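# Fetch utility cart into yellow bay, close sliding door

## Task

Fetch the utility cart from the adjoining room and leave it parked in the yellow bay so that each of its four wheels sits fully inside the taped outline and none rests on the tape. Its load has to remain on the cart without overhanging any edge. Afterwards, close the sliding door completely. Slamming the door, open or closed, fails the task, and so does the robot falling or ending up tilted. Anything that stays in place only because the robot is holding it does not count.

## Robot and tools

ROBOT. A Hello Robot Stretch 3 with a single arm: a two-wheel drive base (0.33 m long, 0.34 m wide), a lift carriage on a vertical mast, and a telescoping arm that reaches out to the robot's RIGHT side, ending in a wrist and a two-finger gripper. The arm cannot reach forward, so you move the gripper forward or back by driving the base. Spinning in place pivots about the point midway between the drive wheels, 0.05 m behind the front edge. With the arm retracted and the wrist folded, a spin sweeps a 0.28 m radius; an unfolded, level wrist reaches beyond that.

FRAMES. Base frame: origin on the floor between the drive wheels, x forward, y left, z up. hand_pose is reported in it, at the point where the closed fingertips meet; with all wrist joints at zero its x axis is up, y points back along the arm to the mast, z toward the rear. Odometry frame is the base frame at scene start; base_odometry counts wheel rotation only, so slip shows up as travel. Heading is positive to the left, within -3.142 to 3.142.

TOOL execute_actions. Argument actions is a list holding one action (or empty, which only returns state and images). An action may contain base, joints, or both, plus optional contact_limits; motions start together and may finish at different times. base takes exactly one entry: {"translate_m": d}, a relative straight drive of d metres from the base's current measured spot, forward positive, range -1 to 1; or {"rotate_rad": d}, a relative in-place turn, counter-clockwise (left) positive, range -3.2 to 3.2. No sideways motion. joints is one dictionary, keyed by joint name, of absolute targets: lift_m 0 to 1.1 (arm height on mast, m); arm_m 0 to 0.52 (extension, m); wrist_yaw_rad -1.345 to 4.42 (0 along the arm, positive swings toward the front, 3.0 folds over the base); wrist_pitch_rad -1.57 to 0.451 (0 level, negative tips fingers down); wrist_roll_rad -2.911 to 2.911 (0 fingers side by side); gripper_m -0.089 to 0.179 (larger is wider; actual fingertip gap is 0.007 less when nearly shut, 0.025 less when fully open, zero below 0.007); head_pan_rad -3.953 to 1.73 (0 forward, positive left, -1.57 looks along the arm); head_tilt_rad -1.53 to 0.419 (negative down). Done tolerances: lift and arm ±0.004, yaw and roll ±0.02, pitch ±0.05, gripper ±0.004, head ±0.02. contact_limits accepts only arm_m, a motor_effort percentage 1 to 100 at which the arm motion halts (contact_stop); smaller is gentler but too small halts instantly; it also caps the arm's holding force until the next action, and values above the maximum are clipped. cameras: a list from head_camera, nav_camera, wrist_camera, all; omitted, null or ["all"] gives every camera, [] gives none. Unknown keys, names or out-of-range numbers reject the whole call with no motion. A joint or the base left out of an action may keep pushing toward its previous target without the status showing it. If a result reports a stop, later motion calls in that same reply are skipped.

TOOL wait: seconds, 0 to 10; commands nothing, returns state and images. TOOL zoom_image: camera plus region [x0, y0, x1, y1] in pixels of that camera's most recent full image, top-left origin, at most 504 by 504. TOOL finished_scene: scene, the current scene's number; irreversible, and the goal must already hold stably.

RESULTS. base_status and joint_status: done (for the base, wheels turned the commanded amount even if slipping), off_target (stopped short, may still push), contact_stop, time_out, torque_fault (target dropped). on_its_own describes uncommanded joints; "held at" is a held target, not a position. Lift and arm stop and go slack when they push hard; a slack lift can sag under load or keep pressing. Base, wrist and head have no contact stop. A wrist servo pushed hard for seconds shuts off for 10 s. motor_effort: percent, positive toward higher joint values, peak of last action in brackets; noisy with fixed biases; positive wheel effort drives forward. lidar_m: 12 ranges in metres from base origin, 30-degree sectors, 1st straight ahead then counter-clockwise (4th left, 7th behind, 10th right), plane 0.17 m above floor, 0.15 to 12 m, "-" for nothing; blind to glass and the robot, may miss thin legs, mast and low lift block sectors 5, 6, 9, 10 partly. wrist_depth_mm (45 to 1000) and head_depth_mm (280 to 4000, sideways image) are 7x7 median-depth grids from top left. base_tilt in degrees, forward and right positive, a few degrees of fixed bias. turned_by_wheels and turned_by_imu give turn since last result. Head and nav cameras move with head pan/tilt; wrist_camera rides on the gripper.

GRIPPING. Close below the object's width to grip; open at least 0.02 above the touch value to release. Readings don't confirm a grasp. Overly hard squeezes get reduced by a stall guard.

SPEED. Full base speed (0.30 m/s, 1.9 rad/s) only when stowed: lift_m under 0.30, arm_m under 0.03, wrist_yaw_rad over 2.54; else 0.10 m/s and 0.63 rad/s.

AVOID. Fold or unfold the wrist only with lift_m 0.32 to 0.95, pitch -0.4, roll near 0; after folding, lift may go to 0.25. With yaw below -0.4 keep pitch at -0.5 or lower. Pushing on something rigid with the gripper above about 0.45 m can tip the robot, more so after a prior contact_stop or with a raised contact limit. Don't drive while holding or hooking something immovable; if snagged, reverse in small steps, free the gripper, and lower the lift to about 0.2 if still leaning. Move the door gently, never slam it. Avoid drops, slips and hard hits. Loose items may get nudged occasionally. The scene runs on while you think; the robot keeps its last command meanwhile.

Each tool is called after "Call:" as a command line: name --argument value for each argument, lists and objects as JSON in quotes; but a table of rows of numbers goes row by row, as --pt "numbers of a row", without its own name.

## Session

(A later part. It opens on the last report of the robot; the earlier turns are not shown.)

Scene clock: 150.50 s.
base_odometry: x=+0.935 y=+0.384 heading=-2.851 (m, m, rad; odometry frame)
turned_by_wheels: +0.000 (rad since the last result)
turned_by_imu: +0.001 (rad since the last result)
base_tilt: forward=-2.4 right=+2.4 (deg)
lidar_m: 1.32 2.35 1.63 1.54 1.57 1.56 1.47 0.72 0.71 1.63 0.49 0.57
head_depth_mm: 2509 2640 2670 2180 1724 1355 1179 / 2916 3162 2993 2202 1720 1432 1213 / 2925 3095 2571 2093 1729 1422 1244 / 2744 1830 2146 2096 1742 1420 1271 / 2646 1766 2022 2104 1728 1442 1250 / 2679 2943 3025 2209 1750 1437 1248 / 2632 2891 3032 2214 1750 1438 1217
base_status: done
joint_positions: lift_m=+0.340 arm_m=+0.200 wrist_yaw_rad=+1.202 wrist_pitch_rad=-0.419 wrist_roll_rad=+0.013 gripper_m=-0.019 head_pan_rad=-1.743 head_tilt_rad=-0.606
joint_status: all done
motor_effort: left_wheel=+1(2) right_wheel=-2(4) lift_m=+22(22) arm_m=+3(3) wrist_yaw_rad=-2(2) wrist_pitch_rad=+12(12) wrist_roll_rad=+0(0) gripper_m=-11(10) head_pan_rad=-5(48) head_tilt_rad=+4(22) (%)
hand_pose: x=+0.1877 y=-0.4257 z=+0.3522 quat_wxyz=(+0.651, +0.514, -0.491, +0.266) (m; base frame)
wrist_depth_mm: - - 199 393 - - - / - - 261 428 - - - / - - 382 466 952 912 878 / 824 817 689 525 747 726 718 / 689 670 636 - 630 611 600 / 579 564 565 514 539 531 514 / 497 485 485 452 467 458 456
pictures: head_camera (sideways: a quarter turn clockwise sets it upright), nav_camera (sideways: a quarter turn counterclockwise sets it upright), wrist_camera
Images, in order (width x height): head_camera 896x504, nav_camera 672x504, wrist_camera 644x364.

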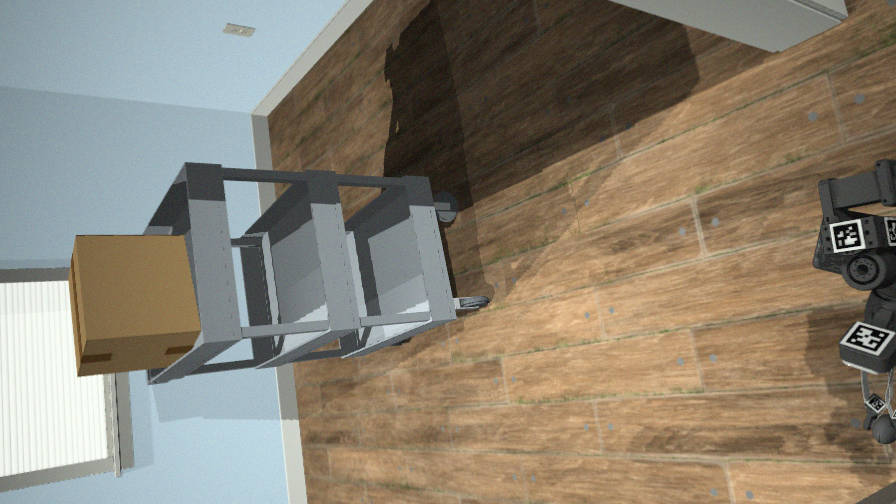

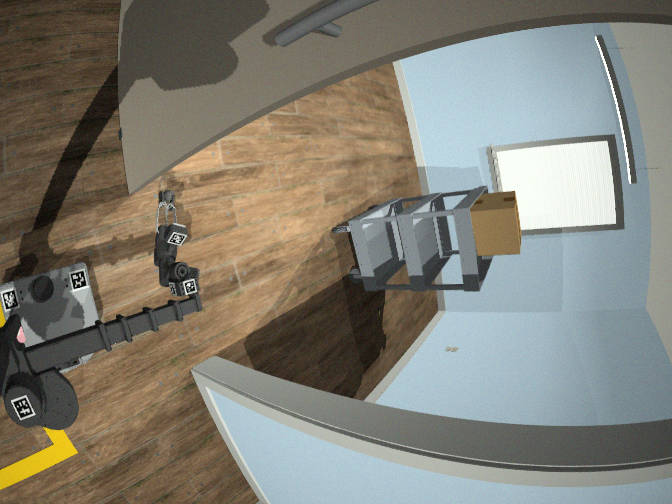

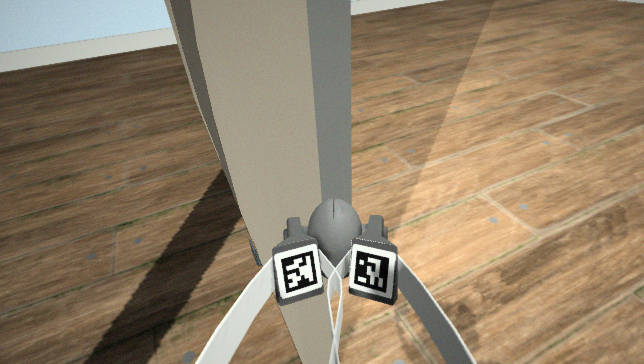

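Call:
execute_actions --actions '[{"joints":{"arm_m":0.0,"wrist_yaw_rad":2.9,"wrist_pitch_rad":-0.4,"head_pan_rad":0.0,"head_tilt_rad":-0.6}}]' --cameras '[]'

Call:
execute_actions --actions '[{"joints":{"lift_m":0.28}}]' --cameras '[]'

Call:
execute_actions --actions '[{"base":{"rotate_rad":-1.749}}]'

Scene clock: 170.93 s.
base_odometry: x=+0.935 y=+0.384 heading=-2.851 (m, m, rad; odometry frame)
turned_by_wheels: +0.000 (rad since the last result)
turned_by_imu: +0.001 (rad since the last result)
base_tilt: forward=-2.4 right=+2.3 (deg)
lidar_m: 1.32 2.34 1.64 1.55 1.58 1.56 1.47 0.72 0.71 1.62 0.49 0.57
head_depth_mm: 1050 1078 1109 1132 1168 1198 1160 / 1653 1714 1782 1839 1615 1423 1214 / 1978 2188 2415 2185 1722 1425 1211 / 1946 2149 2440 2187 1729 1421 1215 / 1938 2143 2445 2204 1737 1426 1218 / 1917 2143 2383 2191 1735 1432 1219 / 1909 2112 2364 2204 1740 1448 1224
base_status: not commanded
joint_positions: lift_m=+0.340 arm_m=+0.002 wrist_yaw_rad=+2.898 wrist_pitch_rad=-0.419 wrist_roll_rad=+0.013 gripper_m=-0.019 head_pan_rad=-0.007 head_tilt_rad=-0.606
joint_status: all done
joint sent to its limit — the command would take arm_m past its lower limit, so that joint was sent only as far as its limit.
motor_effort: left_wheel=+1(1) right_wheel=-1(2) lift_m=+22(22) arm_m=-3(3) wrist_yaw_rad=+3(2) wrist_pitch_rad=+12(11) wrist_roll_rad=+0(0) gripper_m=-11(11) head_pan_rad=+4(49) head_tilt_rad=+4(4) (%)
hand_pose: x=+0.0328 y=+0.0706 z=+0.3523 quat_wxyz=(+0.231, +0.709, +0.061, +0.664) (m; base frame)
wrist_depth_mm: - - - - - - - / - - - - - - - / - - - 980 952 931 883 / 843 - 800 770 749 741 712 / 679 646 647 - 636 611 598 / 578 555 571 - 534 519 519 / 502 504 - 472 461 463 454
pictures: none
No camera images: the call's "cameras" was empty. Leave "cameras" out to get every camera's image.

Scene clock: 172.30 s.
base_odometry: x=+0.935 y=+0.384 heading=-2.851 (m, m, rad; odometry frame)
turned_by_wheels: +0.000 (rad since the last result)
turned_by_imu: +0.000 (rad since the last result)
base_tilt: forward=-2.4 right=+2.3 (deg)
lidar_m: 1.31 2.35 1.64 1.54 1.57 1.56 1.47 0.72 0.71 1.62 0.48 0.57
head_depth_mm: 1051 1079 1110 1140 1168 1199 1158 / 1639 1719 1787 1846 1620 1416 1211 / 1965 2177 2409 2184 1737 1424 1216 / 1942 2147 2413 2196 1732 1423 1206 / 1926 2120 2422 2207 1734 1430 1224 / 1903 2139 2380 2203 1732 1435 1213 / 1904 2128 2346 2194 1736 1428 1216
base_status: not commanded
joint_positions: lift_m=+0.281 arm_m=+0.002 wrist_yaw_rad=+2.898 wrist_pitch_rad=-0.418 wrist_roll_rad=+0.013 gripper_m=-0.019 head_pan_rad=-0.007 head_tilt_rad=-0.606
joint_status: all done
motor_effort: left_wheel=+1(2) right_wheel=-2(2) lift_m=+11(20) arm_m=-3(3) wrist_yaw_rad=+2(2) wrist_pitch_rad=+11(12) wrist_roll_rad=+0(0) gripper_m=-10(11) head_pan_rad=+4(4) head_tilt_rad=+4(4) (%)
hand_pose: x=+0.0328 y=+0.0707 z=+0.2931 quat_wxyz=(+0.230, +0.709, +0.061, +0.664) (m; base frame)
wrist_depth_mm: - - - - - - - / - - - - - - - / 969 944 888 855 815 789 779 / 732 - 693 665 657 635 630 / 592 562 586 - 550 539 528 / 509 500 - - 467 457 449 / 453 - - - 408 398 398
pictures: none
No camera images: the call's "cameras" was empty. Leave "cameras" out to get every camera's image.

Scene clock: 174.67 s.
base_odometry: x=+0.935 y=+0.384 heading=+1.683 (m, m, rad; odometry frame)
turned_by_wheels: -1.749 (rad since the last result)
turned_by_imu: -1.751 (rad since the last result)
base_tilt: forward=-2.3 right=+2.4 (deg)
lidar_m: 1.62 0.49 0.50 0.89 2.30 1.76 1.54 1.54 1.68 1.47 0.93 0.71
head_depth_mm: 2489 2611 2670 2159 1716 1353 1159 / 2871 3147 3018 2156 1715 1419 1210 / 2820 3113 2577 2124 1728 1415 1213 / 2760 1831 2166 2106 1742 1418 1216 / 2647 1744 2028 2051 1739 1436 1217 / 2662 2947 2994 2213 1740 1432 1216 / 2617 2955 3067 2231 1736 1439 1223
base_status: done
joint_positions: lift_m=+0.281 arm_m=+0.002 wrist_yaw_rad=+2.898 wrist_pitch_rad=-0.418 wrist_roll_rad=+0.013 gripper_m=-0.019 head_pan_rad=-0.007 head_tilt_rad=-0.605
joint_status: not commanded
motor_effort: left_wheel=+2(8) right_wheel=-2(6) lift_m=+11(11) arm_m=-2(3) wrist_yaw_rad=+2(2) wrist_pitch_rad=+11(12) wrist_roll_rad=+0(0) gripper_m=-11(11) head_pan_rad=+3(3) head_tilt_rad=+3(4) (%)
hand_pose: x=+0.0328 y=+0.0707 z=+0.2931 quat_wxyz=(+0.230, +0.709, +0.061, +0.664) (m; base frame)
wrist_depth_mm: - - - 898 586 436 - / - - - 925 617 481 - / 960 895 872 866 667 539 782 / 733 - 705 678 635 596 615 / 602 563 569 - 549 539 524 / 499 503 - - 467 457 456 / 441 - - - 406 402 403
pictures: head_camera (sideways: a quarter turn clockwise sets it upright), nav_camera (sideways: a quarter turn counterclockwise sets it upright), wrist_camera
Images, in order (width x height): head_camera 896x504, nav_camera 672x504, wrist_camera 644x364.

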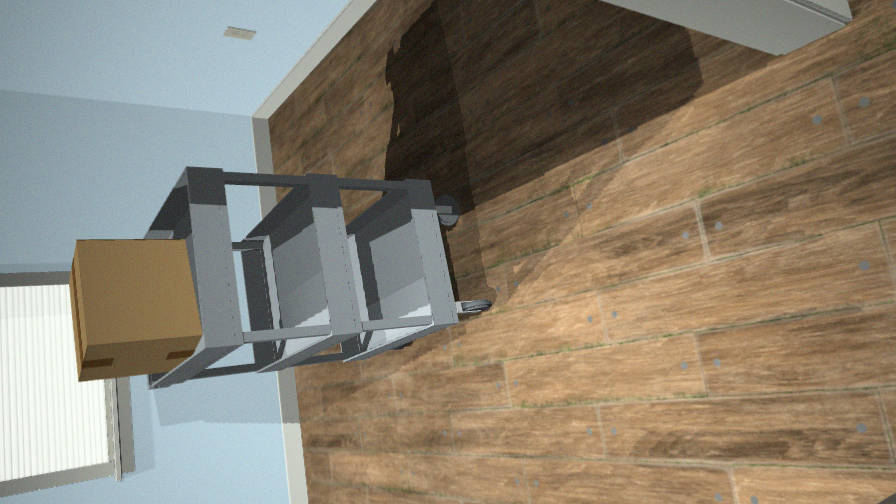

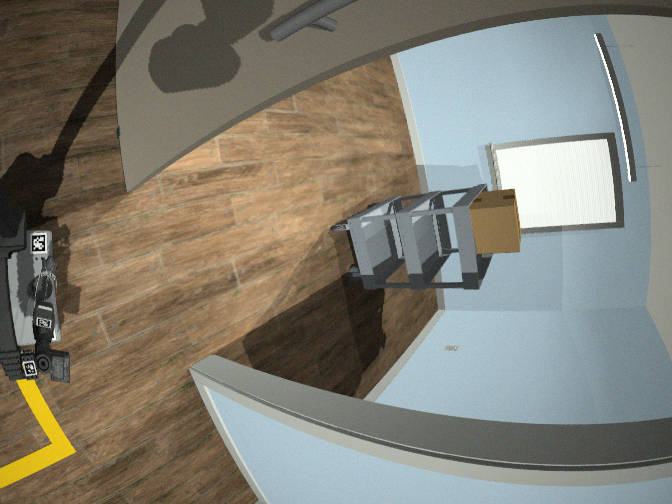

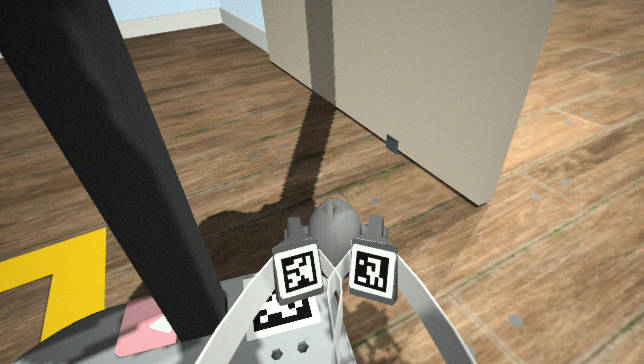

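Call:
execute_actions --actions '[{"base":{"translate_m":1.0}}]' --cameras '[]'

Call:
execute_actions --actions '[{"base":{"translate_m":0.2},"joints":{"lift_m":0.34,"head_tilt_rad":-0.9,"head_pan_rad":-0.1}}]' --cameras '[]'

Call:
execute_actions --actions '[{"joints":{"wrist_yaw_rad":1.6,"gripper_m":0.12,"wrist_pitch_rad":-0.3}}]'

Scene clock: 182.60 s.
base_odometry: x=+0.822 y=+1.377 heading=+1.684 (m, m, rad; odometry frame)
turned_by_wheels: +0.000 (rad since the last result)
turned_by_imu: -0.001 (rad since the last result)
base_tilt: forward=-2.4 right=+2.4 (deg)
lidar_m: 0.65 0.65 2.65 2.53 0.77 0.69 2.51 0.55 0.46 0.77 1.24 1.45
head_depth_mm: 2046 2172 2322 2176 1729 1427 1203 / 2025 2254 2576 1958 1629 1431 1214 / 1979 2219 1120 917 1103 1298 1213 / 1963 2052 1045 819 1104 1262 1212 / 1913 914 990 791 1102 1206 1186 / 1875 877 922 859 1074 1196 1192 / 1822 955 1069 974 1699 1440 1223
base_status: done
joint_positions: lift_m=+0.281 arm_m=+0.002 wrist_yaw_rad=+2.899 wrist_pitch_rad=-0.418 wrist_roll_rad=+0.013 gripper_m=-0.019 head_pan_rad=-0.007 head_tilt_rad=-0.605
joint_status: not commanded
motor_effort: left_wheel=+2(8) right_wheel=-3(6) lift_m=+11(12) arm_m=-3(2) wrist_yaw_rad=+2(2) wrist_pitch_rad=+11(11) wrist_roll_rad=+0(0) gripper_m=-11(10) head_pan_rad=+5(5) head_tilt_rad=+3(4) (%)
hand_pose: x=+0.0327 y=+0.0707 z=+0.2931 quat_wxyz=(+0.230, +0.709, +0.061, +0.664) (m; base frame)
wrist_depth_mm: - - - - - - - / - - - - - - - / 848 909 905 859 813 766 764 / 746 - 696 671 672 652 621 / 607 567 573 - 544 533 532 / 502 501 - - 464 460 451 / 452 - - - 407 404 394
pictures: none
No camera images: the call's "cameras" was empty. Leave "cameras" out to get every camera's image.

Scene clock: 185.80 s.
base_odometry: x=+0.800 y=+1.576 heading=+1.684 (m, m, rad; odometry frame)
turned_by_wheels: +0.000 (rad since the last result)
turned_by_imu: +0.000 (rad since the last result)
base_tilt: forward=-2.4 right=+2.4 (deg)
lidar_m: 0.46 0.46 2.42 2.58 1.09 0.87 2.71 0.60 0.66 1.18 1.19 0.56
head_depth_mm: 1823 1969 1880 1604 1396 1238 1105 / 2066 2240 1765 1575 1400 1235 1107 / 2032 2213 699 975 1241 1236 1110 / 1937 860 724 997 1189 1245 1112 / 729 821 728 986 947 1211 1115 / 674 768 734 637 915 1189 1116 / 632 713 737 613 932 1254 1127
base_status: done
joint_positions: lift_m=+0.339 arm_m=+0.002 wrist_yaw_rad=+2.899 wrist_pitch_rad=-0.418 wrist_roll_rad=+0.013 gripper_m=-0.019 head_pan_rad=-0.093 head_tilt_rad=-0.889
joint_status: all done
motor_effort: left_wheel=+2(8) right_wheel=-3(5) lift_m=+30(33) arm_m=-2(3) wrist_yaw_rad=+1(2) wrist_pitch_rad=+11(11) wrist_roll_rad=+0(0) gripper_m=-11(11) head_pan_rad=-4(16) head_tilt_rad=-6(31) (%)
hand_pose: x=+0.0326 y=+0.0707 z=+0.3521 quat_wxyz=(+0.230, +0.709, +0.061, +0.664) (m; base frame)
wrist_depth_mm: - - - - - - - / - - - - - - - / - - - 998 978 935 541 / 830 - 796 777 761 748 427 / 687 663 644 - 622 607 467 / 576 566 569 - 542 523 516 / 493 495 - 470 473 466 453
pictures: none
No camera images: the call's "cameras" was empty. Leave "cameras" out to get every camera's image.

Scene clock: 187.70 s.
base_odometry: x=+0.800 y=+1.576 heading=+1.684 (m, m, rad; odometry frame)
turned_by_wheels: +0.000 (rad since the last result)
turned_by_imu: +0.000 (rad since the last result)
base_tilt: forward=-2.3 right=+2.4 (deg)
lidar_m: 0.46 0.46 2.42 2.58 1.09 0.87 2.71 0.60 0.66 1.18 1.19 0.56
head_depth_mm: 1813 1956 1879 1603 1400 1231 1104 / 2064 2233 1756 1568 1397 1230 1106 / 2052 2197 700 980 1236 1235 1111 / 1905 859 727 999 1189 1246 1113 / 730 821 729 980 944 1208 1109 / 674 771 733 638 910 1187 1114 / 633 712 734 611 927 1247 1118
base_status: not commanded
joint_positions: lift_m=+0.339 arm_m=+0.002 wrist_yaw_rad=+1.602 wrist_pitch_rad=-0.321 wrist_roll_rad=+0.013 gripper_m=+0.120 head_pan_rad=-0.093 head_tilt_rad=-0.889
joint_status: all done
motor_effort: left_wheel=+2(2) right_wheel=-2(3) lift_m=+29(30) arm_m=-2(3) wrist_yaw_rad=-3(5) wrist_pitch_rad=+13(15) wrist_roll_rad=+0(0) gripper_m=+0(92) head_pan_rad=-4(5) head_tilt_rad=-6(6) (%)
hand_pose: x=+0.2141 y=-0.1398 z=+0.3745 quat_wxyz=(+0.565, +0.583, -0.408, +0.419) (m; base frame)
wrist_depth_mm: 334 844 - 929 - - 986 / - - - - - - - / - 917 897 751 - - 992 / 527 658 645 534 866 866 859 / 617 468 519 629 719 711 685 / 616 509 616 599 584 - 570 / 545 519 512 513 505 496 489
pictures: head_camera (sideways: a quarter turn clockwise sets it upright), nav_camera (sideways: a quarter turn counterclockwise sets it upright), wrist_camera
Images, in order (width x height): head_camera 896x504, nav_camera 672x504, wrist_camera 644x364.

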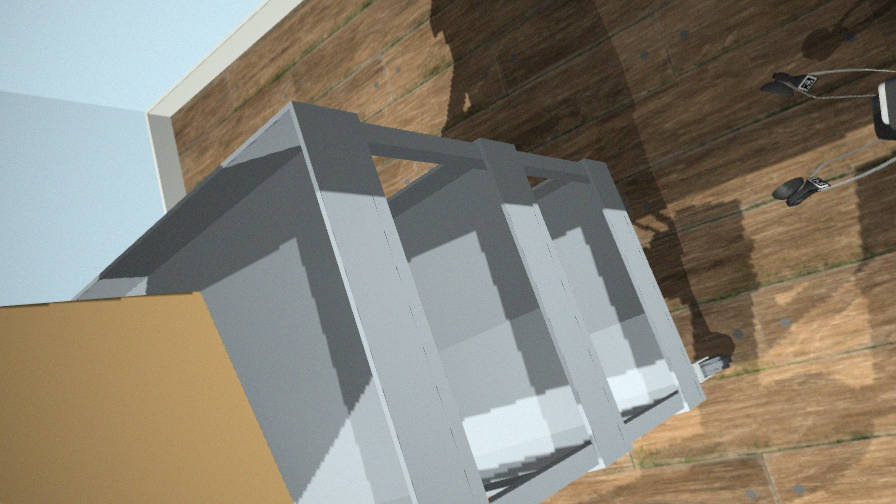

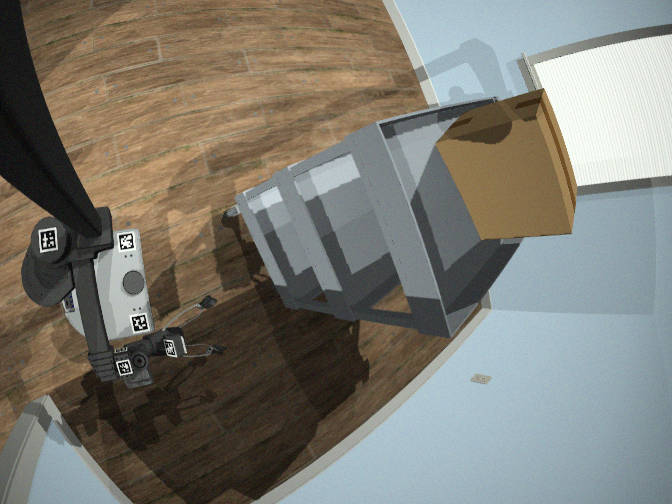

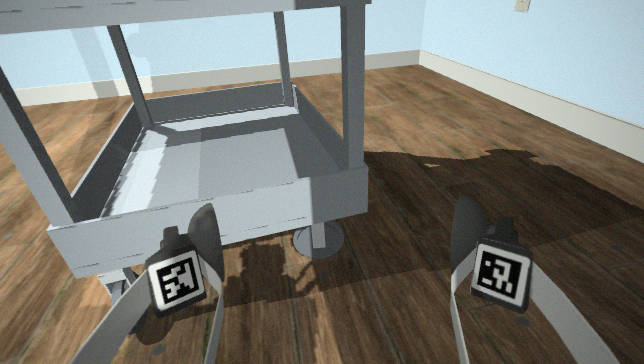

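Call:
execute_actions --actions '[{"base":{"translate_m":0.18},"joints":{"lift_m":0.245,"wrist_pitch_rad":-0.05,"arm_m":0.03,"wrist_yaw_rad":1.57,"gripper_m":0.15}}]'

Scene clock: 194.90 s.
base_odometry: x=+0.779 y=+1.755 heading=+1.684 (m, m, rad; odometry frame)
turned_by_wheels: +0.000 (rad since the last result)
turned_by_imu: +0.000 (rad since the last result)
base_tilt: forward=-2.4 right=+2.4 (deg)
lidar_m: 0.29 0.29 0.33 2.62 1.43 1.04 2.88 0.75 0.86 1.15 1.15 0.35
head_depth_mm: 1737 1892 1892 1596 1394 1235 1104 / 1915 2149 1885 577 1322 1235 1117 / 1858 2113 690 615 852 1113 1111 / 1777 834 726 615 841 1057 1116 / 570 651 708 619 546 824 1098 / 537 596 680 619 532 802 1069 / 516 554 634 622 539 769 1106
base_status: done
joint_positions: lift_m=+0.246 arm_m=+0.030 wrist_yaw_rad=+1.572 wrist_pitch_rad=-0.071 wrist_roll_rad=+0.013 gripper_m=+0.150 head_pan_rad=-0.093 head_tilt_rad=-0.889
joint_status: all done
motor_effort: left_wheel=+2(6) right_wheel=-3(3) lift_m=+11(26) arm_m=+3(5) wrist_yaw_rad=-2(8) wrist_pitch_rad=+14(13) wrist_roll_rad=+0(0) gripper_m=+0(94) head_pan_rad=-5(4) head_tilt_rad=-6(7) (%)
hand_pose: x=+0.2325 y=-0.1746 z=+0.3419 quat_wxyz=(+0.515, +0.521, -0.485, +0.479) (m; base frame)
wrist_depth_mm: 213 228 244 270 - - 893 / - - - - - - 882 / - - - - - - 895 / - 807 827 650 - - 917 / 595 663 605 531 904 901 826 / 471 - 444 334 667 638 666 / 384 284 313 341 537 524 522
pictures: head_camera (sideways: a quarter turn clockwise sets it upright), nav_camera (sideways: a quarter turn counterclockwise sets it upright), wrist_camera
Images, in order (width x height): head_camera 896x504, nav_camera 672x504, wrist_camera 644x364.

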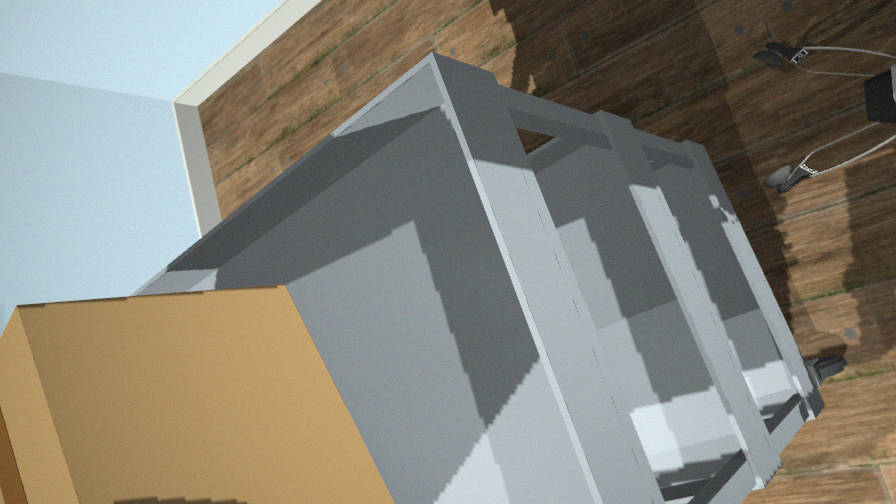

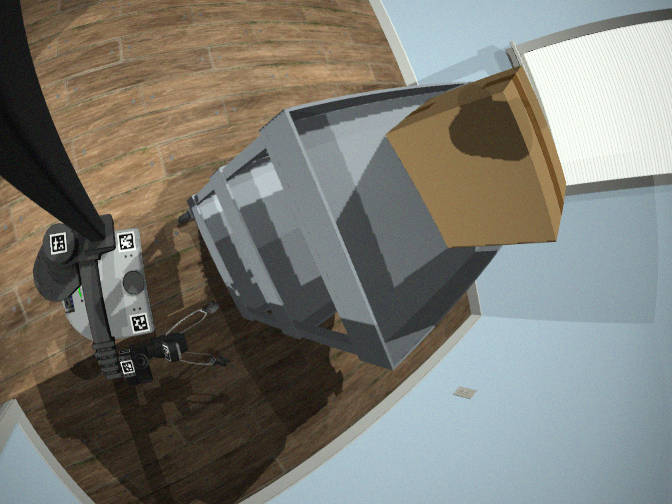

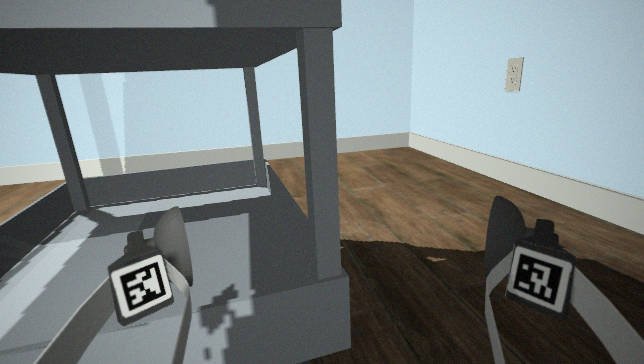

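Call:
execute_actions --actions '[{"base":{"translate_m":0.11},"joints":{"arm_m":0.018}}]'

Scene clock: 201.90 s.
base_odometry: x=+0.767 y=+1.864 heading=+1.684 (m, m, rad; odometry frame)
turned_by_wheels: +0.000 (rad since the last result)
turned_by_imu: +0.000 (rad since the last result)
base_tilt: forward=-2.4 right=+2.4 (deg)
lidar_m: 0.19 0.19 0.21 2.65 1.63 1.14 2.99 0.85 0.99 1.12 1.12 0.23
head_depth_mm: 1709 1836 1837 1603 538 1228 1101 / 1807 2102 1887 574 532 815 1118 / 1751 2053 1851 613 533 773 1097 / 1685 1909 708 616 534 681 1030 / 1528 535 626 619 538 490 920 / 493 492 571 621 538 475 726 / 494 456 523 595 539 477 661
base_status: done
joint_positions: lift_m=+0.246 arm_m=+0.018 wrist_yaw_rad=+1.571 wrist_pitch_rad=-0.071 wrist_roll_rad=+0.013 gripper_m=+0.150 head_pan_rad=-0.093 head_tilt_rad=-0.889
joint_status: all done
motor_effort: left_wheel=+2(5) right_wheel=-2(3) lift_m=+11(11) arm_m=-2(2) wrist_yaw_rad=-2(2) wrist_pitch_rad=+13(13) wrist_roll_rad=+0(0) gripper_m=+1(1) head_pan_rad=-4(4) head_tilt_rad=-6(6) (%)
hand_pose: x=+0.2325 y=-0.1631 z=+0.3419 quat_wxyz=(+0.515, +0.521, -0.485, +0.479) (m; base frame)
wrist_depth_mm: 208 219 236 168 - - 853 / - - - 177 - - 905 / - - - 194 - - 887 / - - 759 - - - 888 / 617 671 606 373 894 928 830 / 468 - 450 218 669 638 654 / 378 359 352 234 533 521 526
pictures: head_camera (sideways: a quarter turn clockwise sets it upright), nav_camera (sideways: a quarter turn counterclockwise sets it upright), wrist_camera
Images, in order (width x height): head_camera 896x504, nav_camera 672x504, wrist_camera 644x364.

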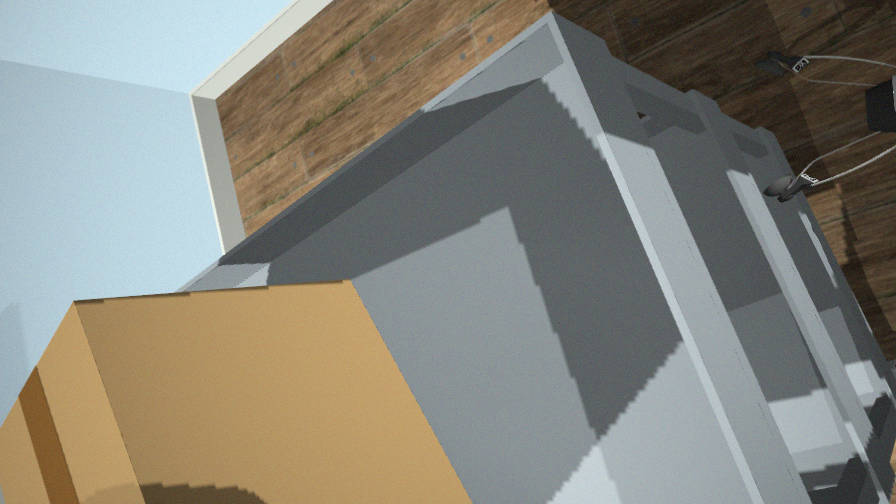

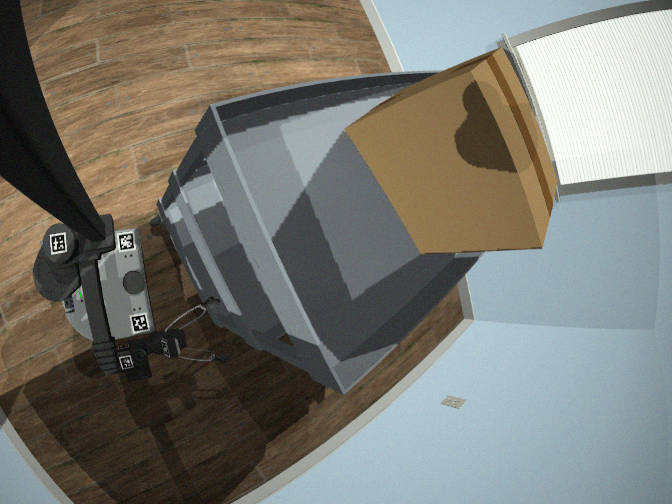

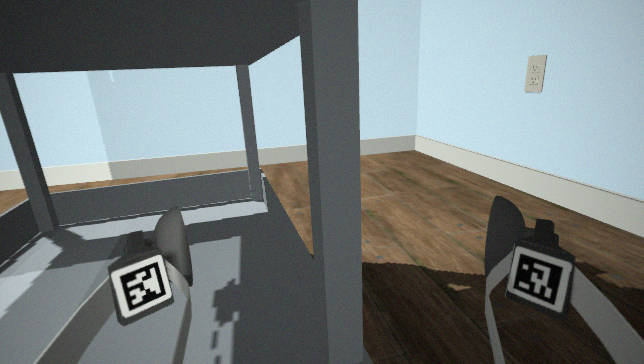

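Call:
execute_actions --actions '[{"base":{"translate_m":0.05}}]' --cameras '["wrist_camera"]'

Call:
execute_actions --actions '[{"joints":{"gripper_m":0.015}}]' --cameras '["wrist_camera","nav_camera"]'

Scene clock: 206.87 s.
base_odometry: x=+0.761 y=+1.914 heading=+1.684 (m, m, rad; odometry frame)
turned_by_wheels: +0.000 (rad since the last result)
turned_by_imu: +0.001 (rad since the last result)
base_tilt: forward=-2.4 right=+2.4 (deg)
lidar_m: 0.15 0.15 0.16 2.67 1.72 1.19 3.04 0.90 1.05 1.11 1.11 0.17
head_depth_mm: 1678 1842 1846 1602 500 1197 1106 / 1767 2056 1883 1576 524 496 1105 / 1690 1984 1899 600 532 487 993 / 1645 1887 704 615 535 473 734 / 1529 483 566 617 536 474 696 / 492 444 514 594 538 476 445 / 495 420 472 556 540 476 432
base_status: done
joint_positions: lift_m=+0.246 arm_m=+0.018 wrist_yaw_rad=+1.571 wrist_pitch_rad=-0.071 wrist_roll_rad=+0.013 gripper_m=+0.150 head_pan_rad=-0.093 head_tilt_rad=-0.889
joint_status: not commanded
motor_effort: left_wheel=+1(6) right_wheel=-2(4) lift_m=+11(11) arm_m=-2(3) wrist_yaw_rad=-2(1) wrist_pitch_rad=+13(13) wrist_roll_rad=+0(0) gripper_m=+0(0) head_pan_rad=-4(5) head_tilt_rad=-6(6) (%)
hand_pose: x=+0.2325 y=-0.1631 z=+0.3419 quat_wxyz=(+0.515, +0.521, -0.485, +0.479) (m; base frame)
wrist_depth_mm: 207 220 233 121 - - 852 / - - - 126 - - 878 / - - - 132 - - 889 / - - 710 140 - - 888 / 594 660 591 148 891 909 837 / 470 - 446 155 660 632 648 / 378 357 351 166 533 519 522
pictures: wrist_camera
Images, in order (width x height): wrist_camera 644x364.

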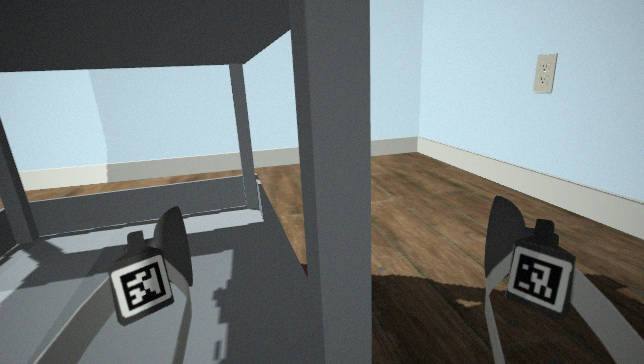

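Scene clock: 208.70 s.
base_odometry: x=+0.761 y=+1.914 heading=+1.684 (m, m, rad; odometry frame)
turned_by_wheels: +0.000 (rad since the last result)
turned_by_imu: +0.000 (rad since the last result)
base_tilt: forward=-2.4 right=+2.4 (deg)
lidar_m: 0.15 0.15 0.16 2.66 1.73 1.19 3.03 0.89 1.04 1.11 1.11 0.17
head_depth_mm: 1677 1822 1853 1598 498 1193 1104 / 1763 2075 1890 1569 526 495 1106 / 1704 2004 1891 601 533 488 995 / 1647 1883 702 615 535 473 734 / 1523 482 566 617 537 474 693 / 491 444 515 593 537 475 446 / 494 419 472 554 539 476 432
base_status: not commanded
joint_positions: lift_m=+0.246 arm_m=+0.018 wrist_yaw_rad=+1.565 wrist_pitch_rad=-0.072 wrist_roll_rad=+0.013 gripper_m=+0.016 head_pan_rad=-0.093 head_tilt_rad=-0.889
joint_status: all done
motor_effort: left_wheel=+2(2) right_wheel=-3(4) lift_m=+12(12) arm_m=-3(3) wrist_yaw_rad=+6(8) wrist_pitch_rad=+14(14) wrist_roll_rad=+0(0) gripper_m=-12(94) head_pan_rad=-4(4) head_tilt_rad=-6(7) (%)
hand_pose: x=+0.2325 y=-0.1647 z=+0.3417 quat_wxyz=(+0.516, +0.520, -0.486, +0.477) (m; base frame)
wrist_depth_mm: 210 221 237 121 - - 850 / - - - 126 - - 864 / - - - 133 - - 884 / - - 728 139 - - 907 / 616 607 601 145 939 854 837 / 469 459 441 153 608 654 632 / 363 360 352 165 532 517 528
pictures: nav_camera (sideways: a quarter turn counterclockwise sets it upright), wrist_camera
Images, in order (width x height): nav_camera 672x504, wrist_camera 644x364.

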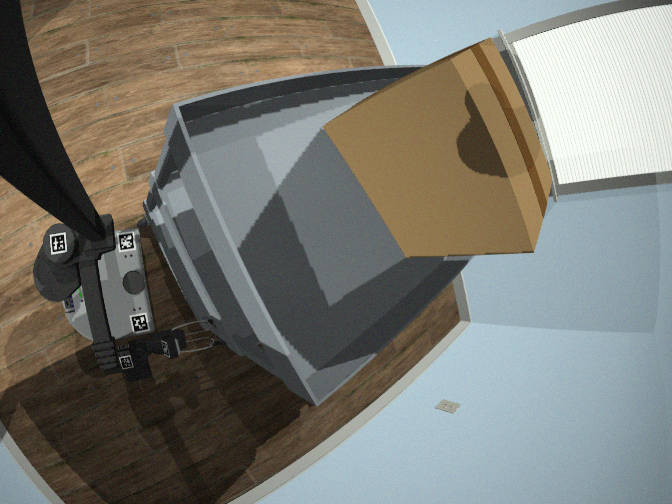

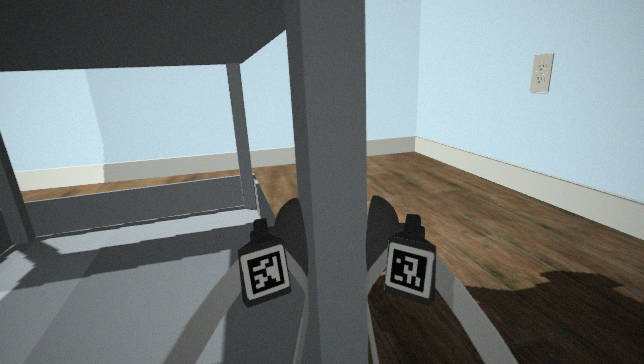

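Call:
execute_actions --actions '[{"base":{"translate_m":-0.3},"joints":{"head_pan_rad":-0.1,"head_tilt_rad":-1.0}}]'

Scene clock: 225.20 s.
base_odometry: x=+0.795 y=+1.616 heading=+1.684 (m, m, rad; odometry frame)
turned_by_wheels: +0.000 (rad since the last result)
turned_by_imu: +0.001 (rad since the last result)
base_tilt: forward=-2.4 right=+2.4 (deg)
lidar_m: 0.42 0.43 2.38 2.59 1.16 0.90 2.75 0.63 0.71 1.18 1.18 0.51
head_depth_mm: 1828 1902 1695 1482 1334 1198 1087 / 2111 1966 1609 1464 1328 1212 1137 / 2055 719 650 944 1283 1205 1116 / 857 758 638 953 1231 1207 1106 / 725 758 627 955 1168 1211 1117 / 666 738 653 923 904 1198 1105 / 621 712 658 656 1308 1220 1107
base_status: done
joint_positions: lift_m=+0.246 arm_m=+0.018 wrist_yaw_rad=+1.568 wrist_pitch_rad=-0.068 wrist_roll_rad=+0.013 gripper_m=+0.015 head_pan_rad=-0.093 head_tilt_rad=-0.988
joint_status: all done
motor_effort: left_wheel=+2(3) right_wheel=-2(12) lift_m=+12(12) arm_m=-3(3) wrist_yaw_rad=+3(6) wrist_pitch_rad=+11(14) wrist_roll_rad=+0(1) gripper_m=+0(11) head_pan_rad=-4(4) head_tilt_rad=-7(21) (%)
hand_pose: x=+0.2327 y=-0.1640 z=+0.3428 quat_wxyz=(+0.515, +0.519, -0.487, +0.479) (m; base frame)
wrist_depth_mm: 308 330 353 378 - - 927 / - - - - - - 948 / - - - - - - 962 / - 889 947 758 - - 964 / 595 627 612 - 918 876 846 / 377 397 430 619 651 653 649 / 383 550 558 537 539 533 526
pictures: head_camera (sideways: a quarter turn clockwise sets it upright), nav_camera (sideways: a quarter turn counterclockwise sets it upright), wrist_camera
Images, in order (width x height): head_camera 896x504, nav_camera 672x504, wrist_camera 644x364.

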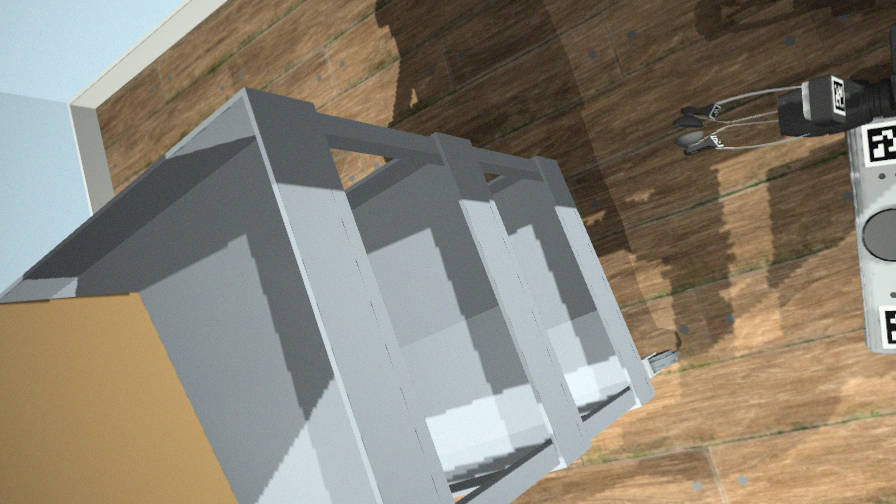

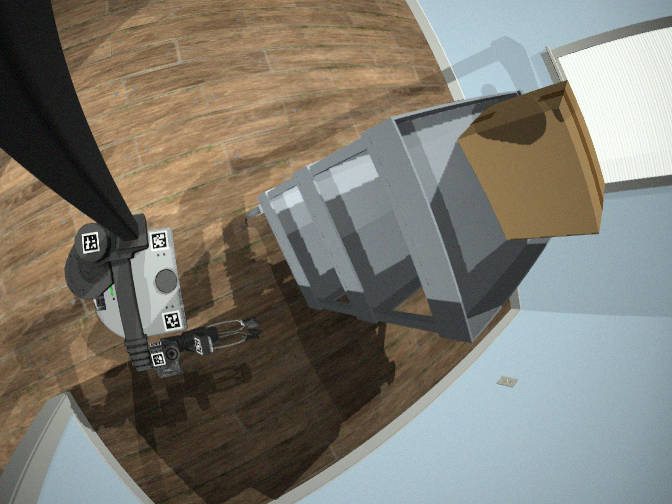

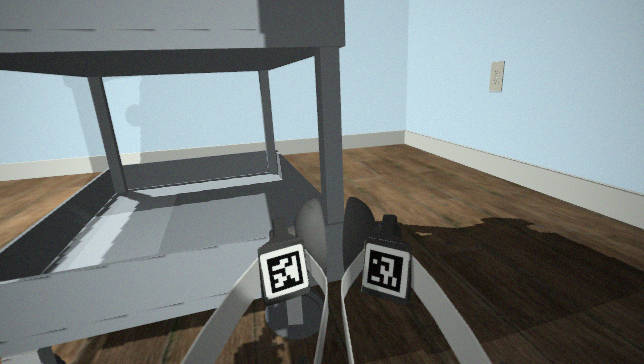

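Call:
execute_actions --actions '[{"base":{"rotate_rad":-0.28},"joints":{"wrist_yaw_rad":2.2,"gripper_m":0.16,"arm_m":0.01}}]' --cameras '[]'

Call:
execute_actions --actions '[{"base":{"translate_m":0.2},"joints":{"head_pan_rad":0.1,"head_tilt_rad":-1.1}}]'

Scene clock: 238.13 s.
base_odometry: x=+0.795 y=+1.616 heading=+1.404 (m, m, rad; odometry frame)
turned_by_wheels: -0.280 (rad since the last result)
turned_by_imu: -0.280 (rad since the last result)
base_tilt: forward=-2.4 right=+2.4 (deg)
lidar_m: 0.45 0.42 0.43 2.68 2.29 0.95 0.91 2.74 0.63 0.85 1.18 1.22
head_depth_mm: 1358 1529 1667 1485 1331 1198 1100 / 1525 1738 1707 1492 1332 1209 1108 / 1744 1901 1706 1499 1339 1208 1130 / 2012 1989 1618 1069 1296 1208 1111 / 2149 724 642 955 1208 1214 1114 / 2001 742 621 945 1095 1184 1105 / 894 763 657 914 864 1170 1105
base_status: done
joint_positions: lift_m=+0.246 arm_m=+0.010 wrist_yaw_rad=+2.198 wrist_pitch_rad=-0.068 wrist_roll_rad=+0.013 gripper_m=+0.160 head_pan_rad=-0.093 head_tilt_rad=-0.988
joint_status: all done
motor_effort: left_wheel=+3(5) right_wheel=-3(5) lift_m=+12(12) arm_m=-2(2) wrist_yaw_rad=+3(2) wrist_pitch_rad=+11(11) wrist_roll_rad=+0(0) gripper_m=+1(94) head_pan_rad=-4(3) head_tilt_rad=-7(7) (%)
hand_pose: x=+0.1844 y=-0.0062 z=+0.3428 quat_wxyz=(+0.341, +0.644, -0.302, +0.614) (m; base frame)
wrist_depth_mm: - - 394 389 383 384 - / - - - - - - - / - - - - - - - / - - 822 904 814 - - / - - 485 470 466 462 861 / 728 - 505 616 531 597 662 / 582 567 541 543 536 526 510
pictures: none
No camera images: the call's "cameras" was empty. Leave "cameras" out to get every camera's image.

Scene clock: 241.37 s.
base_odometry: x=+0.828 y=+1.813 heading=+1.405 (m, m, rad; odometry frame)
turned_by_wheels: +0.000 (rad since the last result)
turned_by_imu: +0.000 (rad since the last result)
base_tilt: forward=-2.4 right=+2.4 (deg)
lidar_m: 0.28 0.26 0.26 0.34 2.71 1.14 1.11 0.77 0.80 1.11 1.08 1.12
head_depth_mm: 1541 1682 1549 1409 1278 1176 1098 / 1804 1741 1565 1405 1288 1182 - / 1937 1740 541 778 1261 1188 - / 1931 1720 586 559 1091 1189 - / 1874 654 594 543 843 1182 - / 734 658 597 538 819 1104 1120 / 543 627 599 539 792 1083 1109
base_status: done
joint_positions: lift_m=+0.246 arm_m=+0.010 wrist_yaw_rad=+2.198 wrist_pitch_rad=-0.068 wrist_roll_rad=+0.013 gripper_m=+0.160 head_pan_rad=+0.093 head_tilt_rad=-1.086
joint_status: all done
motor_effort: left_wheel=+2(5) right_wheel=-2(3) lift_m=+12(12) arm_m=-3(3) wrist_yaw_rad=+3(3) wrist_pitch_rad=+11(11) wrist_roll_rad=+0(0) gripper_m=-1(0) head_pan_rad=+4(27) head_tilt_rad=-8(21) (%)
hand_pose: x=+0.1843 y=-0.0062 z=+0.3428 quat_wxyz=(+0.341, +0.644, -0.302, +0.614) (m; base frame)
wrist_depth_mm: 249 243 240 246 256 - - / - - - - - - - / - - - - - - - / - - 859 881 789 - - / 925 573 610 583 494 875 837 / 341 - 447 436 307 645 669 / 335 328 323 321 315 523 506
pictures: head_camera (sideways: a quarter turn clockwise sets it upright), nav_camera (sideways: a quarter turn counterclockwise sets it upright), wrist_camera
Images, in order (width x height): head_camera 896x504, nav_camera 672x504, wrist_camera 644x364.

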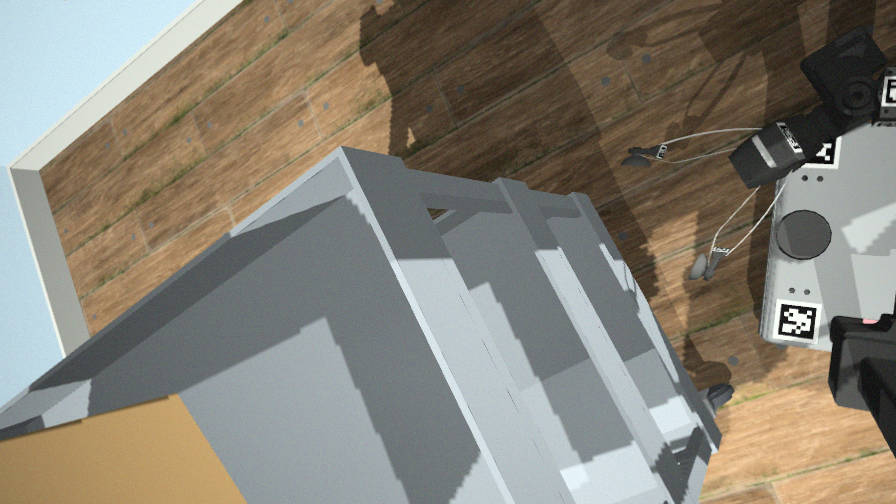

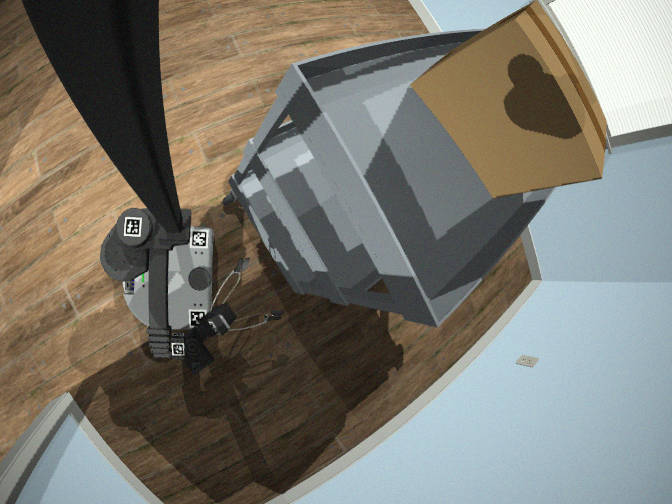

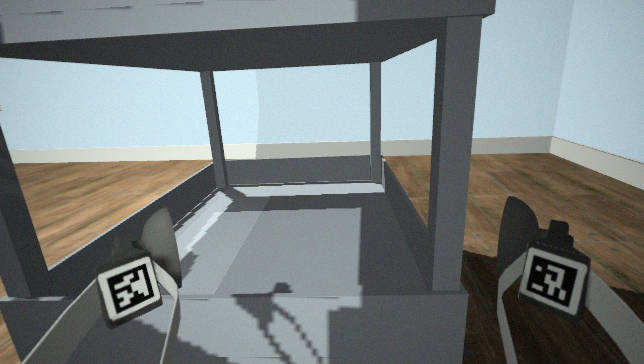

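Call:
execute_actions --actions '[{"base":{"translate_m":0.1},"joints":{"wrist_yaw_rad":2.05}}]'

Scene clock: 252.27 s.
base_odometry: x=+0.845 y=+1.912 heading=+1.405 (m, m, rad; odometry frame)
turned_by_wheels: +0.000 (rad since the last result)
turned_by_imu: +0.001 (rad since the last result)
base_tilt: forward=-2.3 right=+2.4 (deg)
lidar_m: 0.19 0.18 0.18 0.23 2.77 1.24 1.21 0.85 0.90 1.07 1.03 1.07
head_depth_mm: 1476 1633 1570 1403 1283 1182 1106 / 1730 1752 1552 1404 1282 1186 1112 / 1929 1769 1558 518 1242 1183 - / 1890 1757 576 534 795 1165 - / 1824 1739 587 537 502 1056 - / 1699 658 596 537 491 781 1119 / 699 552 591 541 492 739 1095
base_status: done
joint_positions: lift_m=+0.246 arm_m=+0.010 wrist_yaw_rad=+2.052 wrist_pitch_rad=-0.068 wrist_roll_rad=+0.013 gripper_m=+0.160 head_pan_rad=+0.093 head_tilt_rad=-1.087
joint_status: all done
motor_effort: left_wheel=+2(6) right_wheel=-4(3) lift_m=+12(12) arm_m=-3(3) wrist_yaw_rad=-2(6) wrist_pitch_rad=+11(11) wrist_roll_rad=+0(0) gripper_m=+0(1) head_pan_rad=+4(4) head_tilt_rad=-8(8) (%)
hand_pose: x=+0.2038 y=-0.0377 z=+0.3428 quat_wxyz=(+0.385, +0.621, -0.348, +0.588) (m; base frame)
wrist_depth_mm: 202 212 229 175 - - - / - - - 183 - - - / - - - 192 - - - / - 784 790 741 - - - / 561 675 607 520 907 886 832 / 473 - 451 402 680 644 660 / 373 362 358 324 538 519 519
pictures: head_camera (sideways: a quarter turn clockwise sets it upright), nav_camera (sideways: a quarter turn counterclockwise sets it upright), wrist_camera
Images, in order (width x height): head_camera 896x504, nav_camera 672x504, wrist_camera 644x364.

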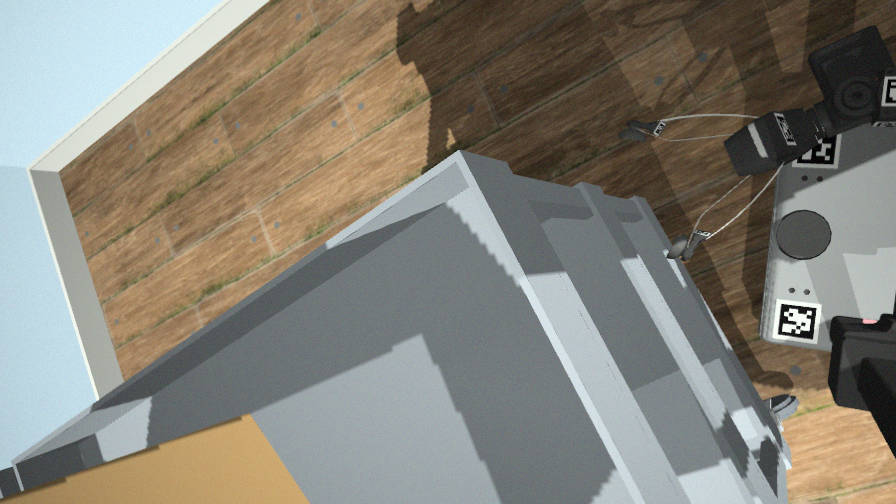

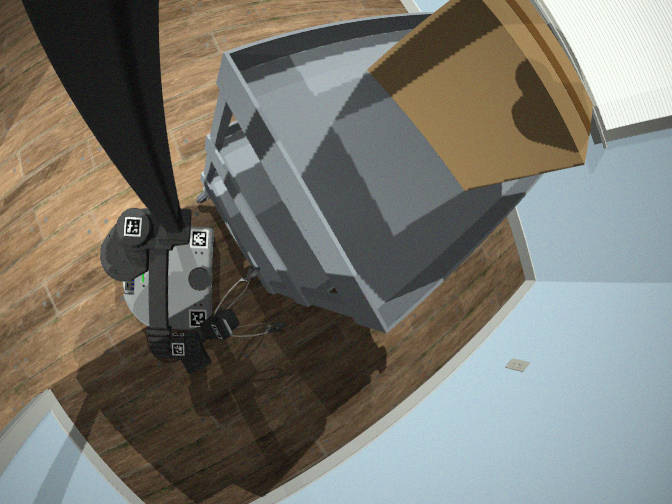

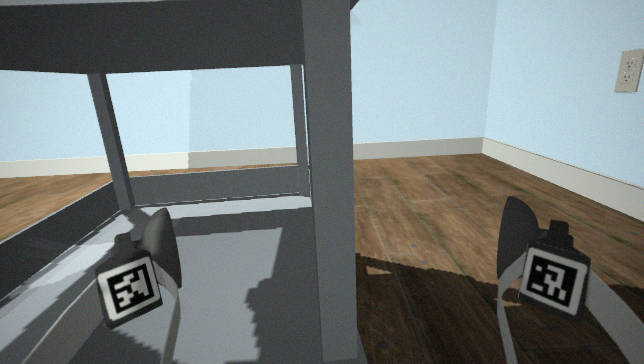

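Call:
execute_actions --actions '[{"base":{"translate_m":0.065},"joints":{"arm_m":0.0}}]' --cameras '["wrist_camera","head_camera"]'

Scene clock: 256.20 s.
base_odometry: x=+0.855 y=+1.976 heading=+1.405 (m, m, rad; odometry frame)
turned_by_wheels: +0.000 (rad since the last result)
turned_by_imu: +0.001 (rad since the last result)
base_tilt: forward=-2.4 right=+2.4 (deg)
lidar_m: 0.15 - 0.15 0.17 2.80 1.30 1.27 0.91 0.95 1.03 1.00 1.04
head_depth_mm: 1420 1601 1546 1405 1286 1184 1100 / 1680 1716 1551 1404 1283 1181 - / 1882 1756 1567 1418 622 1185 - / 1863 1753 1562 520 494 1052 - / 1765 1757 576 536 489 762 - / 1688 648 596 537 490 663 1062 / 724 649 581 541 492 457 1033
base_status: done
joint_positions: lift_m=+0.246 arm_m=+0.002 wrist_yaw_rad=+2.052 wrist_pitch_rad=-0.068 wrist_roll_rad=+0.013 gripper_m=+0.160 head_pan_rad=+0.094 head_tilt_rad=-1.088
joint_status: all done
joint sent to its limit — the command would take arm_m past its lower limit, so that joint was sent only as far as its limit.
motor_effort: left_wheel=+8(21) right_wheel=-2(6) lift_m=+12(12) arm_m=-2(5) wrist_yaw_rad=-2(2) wrist_pitch_rad=+11(11) wrist_roll_rad=+0(0) gripper_m=+0(0) head_pan_rad=+5(5) head_tilt_rad=-7(8) (%)
hand_pose: x=+0.2039 y=-0.0296 z=+0.3428 quat_wxyz=(+0.385, +0.621, -0.348, +0.588) (m; base frame)
wrist_depth_mm: 201 212 169 - - - - / 640 - 453 - - - - / - - - - - - - / - 756 732 - - - - / 587 680 572 812 901 867 830 / 474 - 447 617 673 638 677 / 371 360 353 256 536 529 512
pictures: head_camera (sideways: a quarter turn clockwise sets it upright), wrist_camera
Images, in order (width x height): head_camera 896x504, wrist_camera 644x364.

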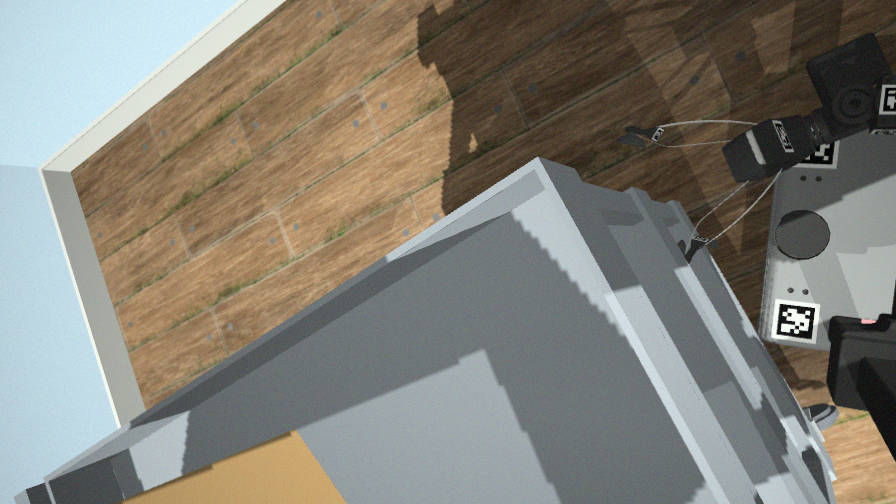

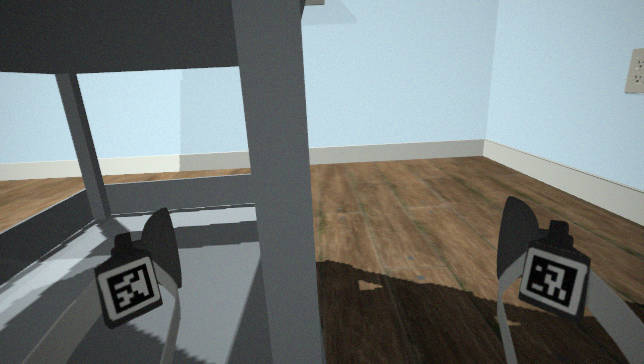

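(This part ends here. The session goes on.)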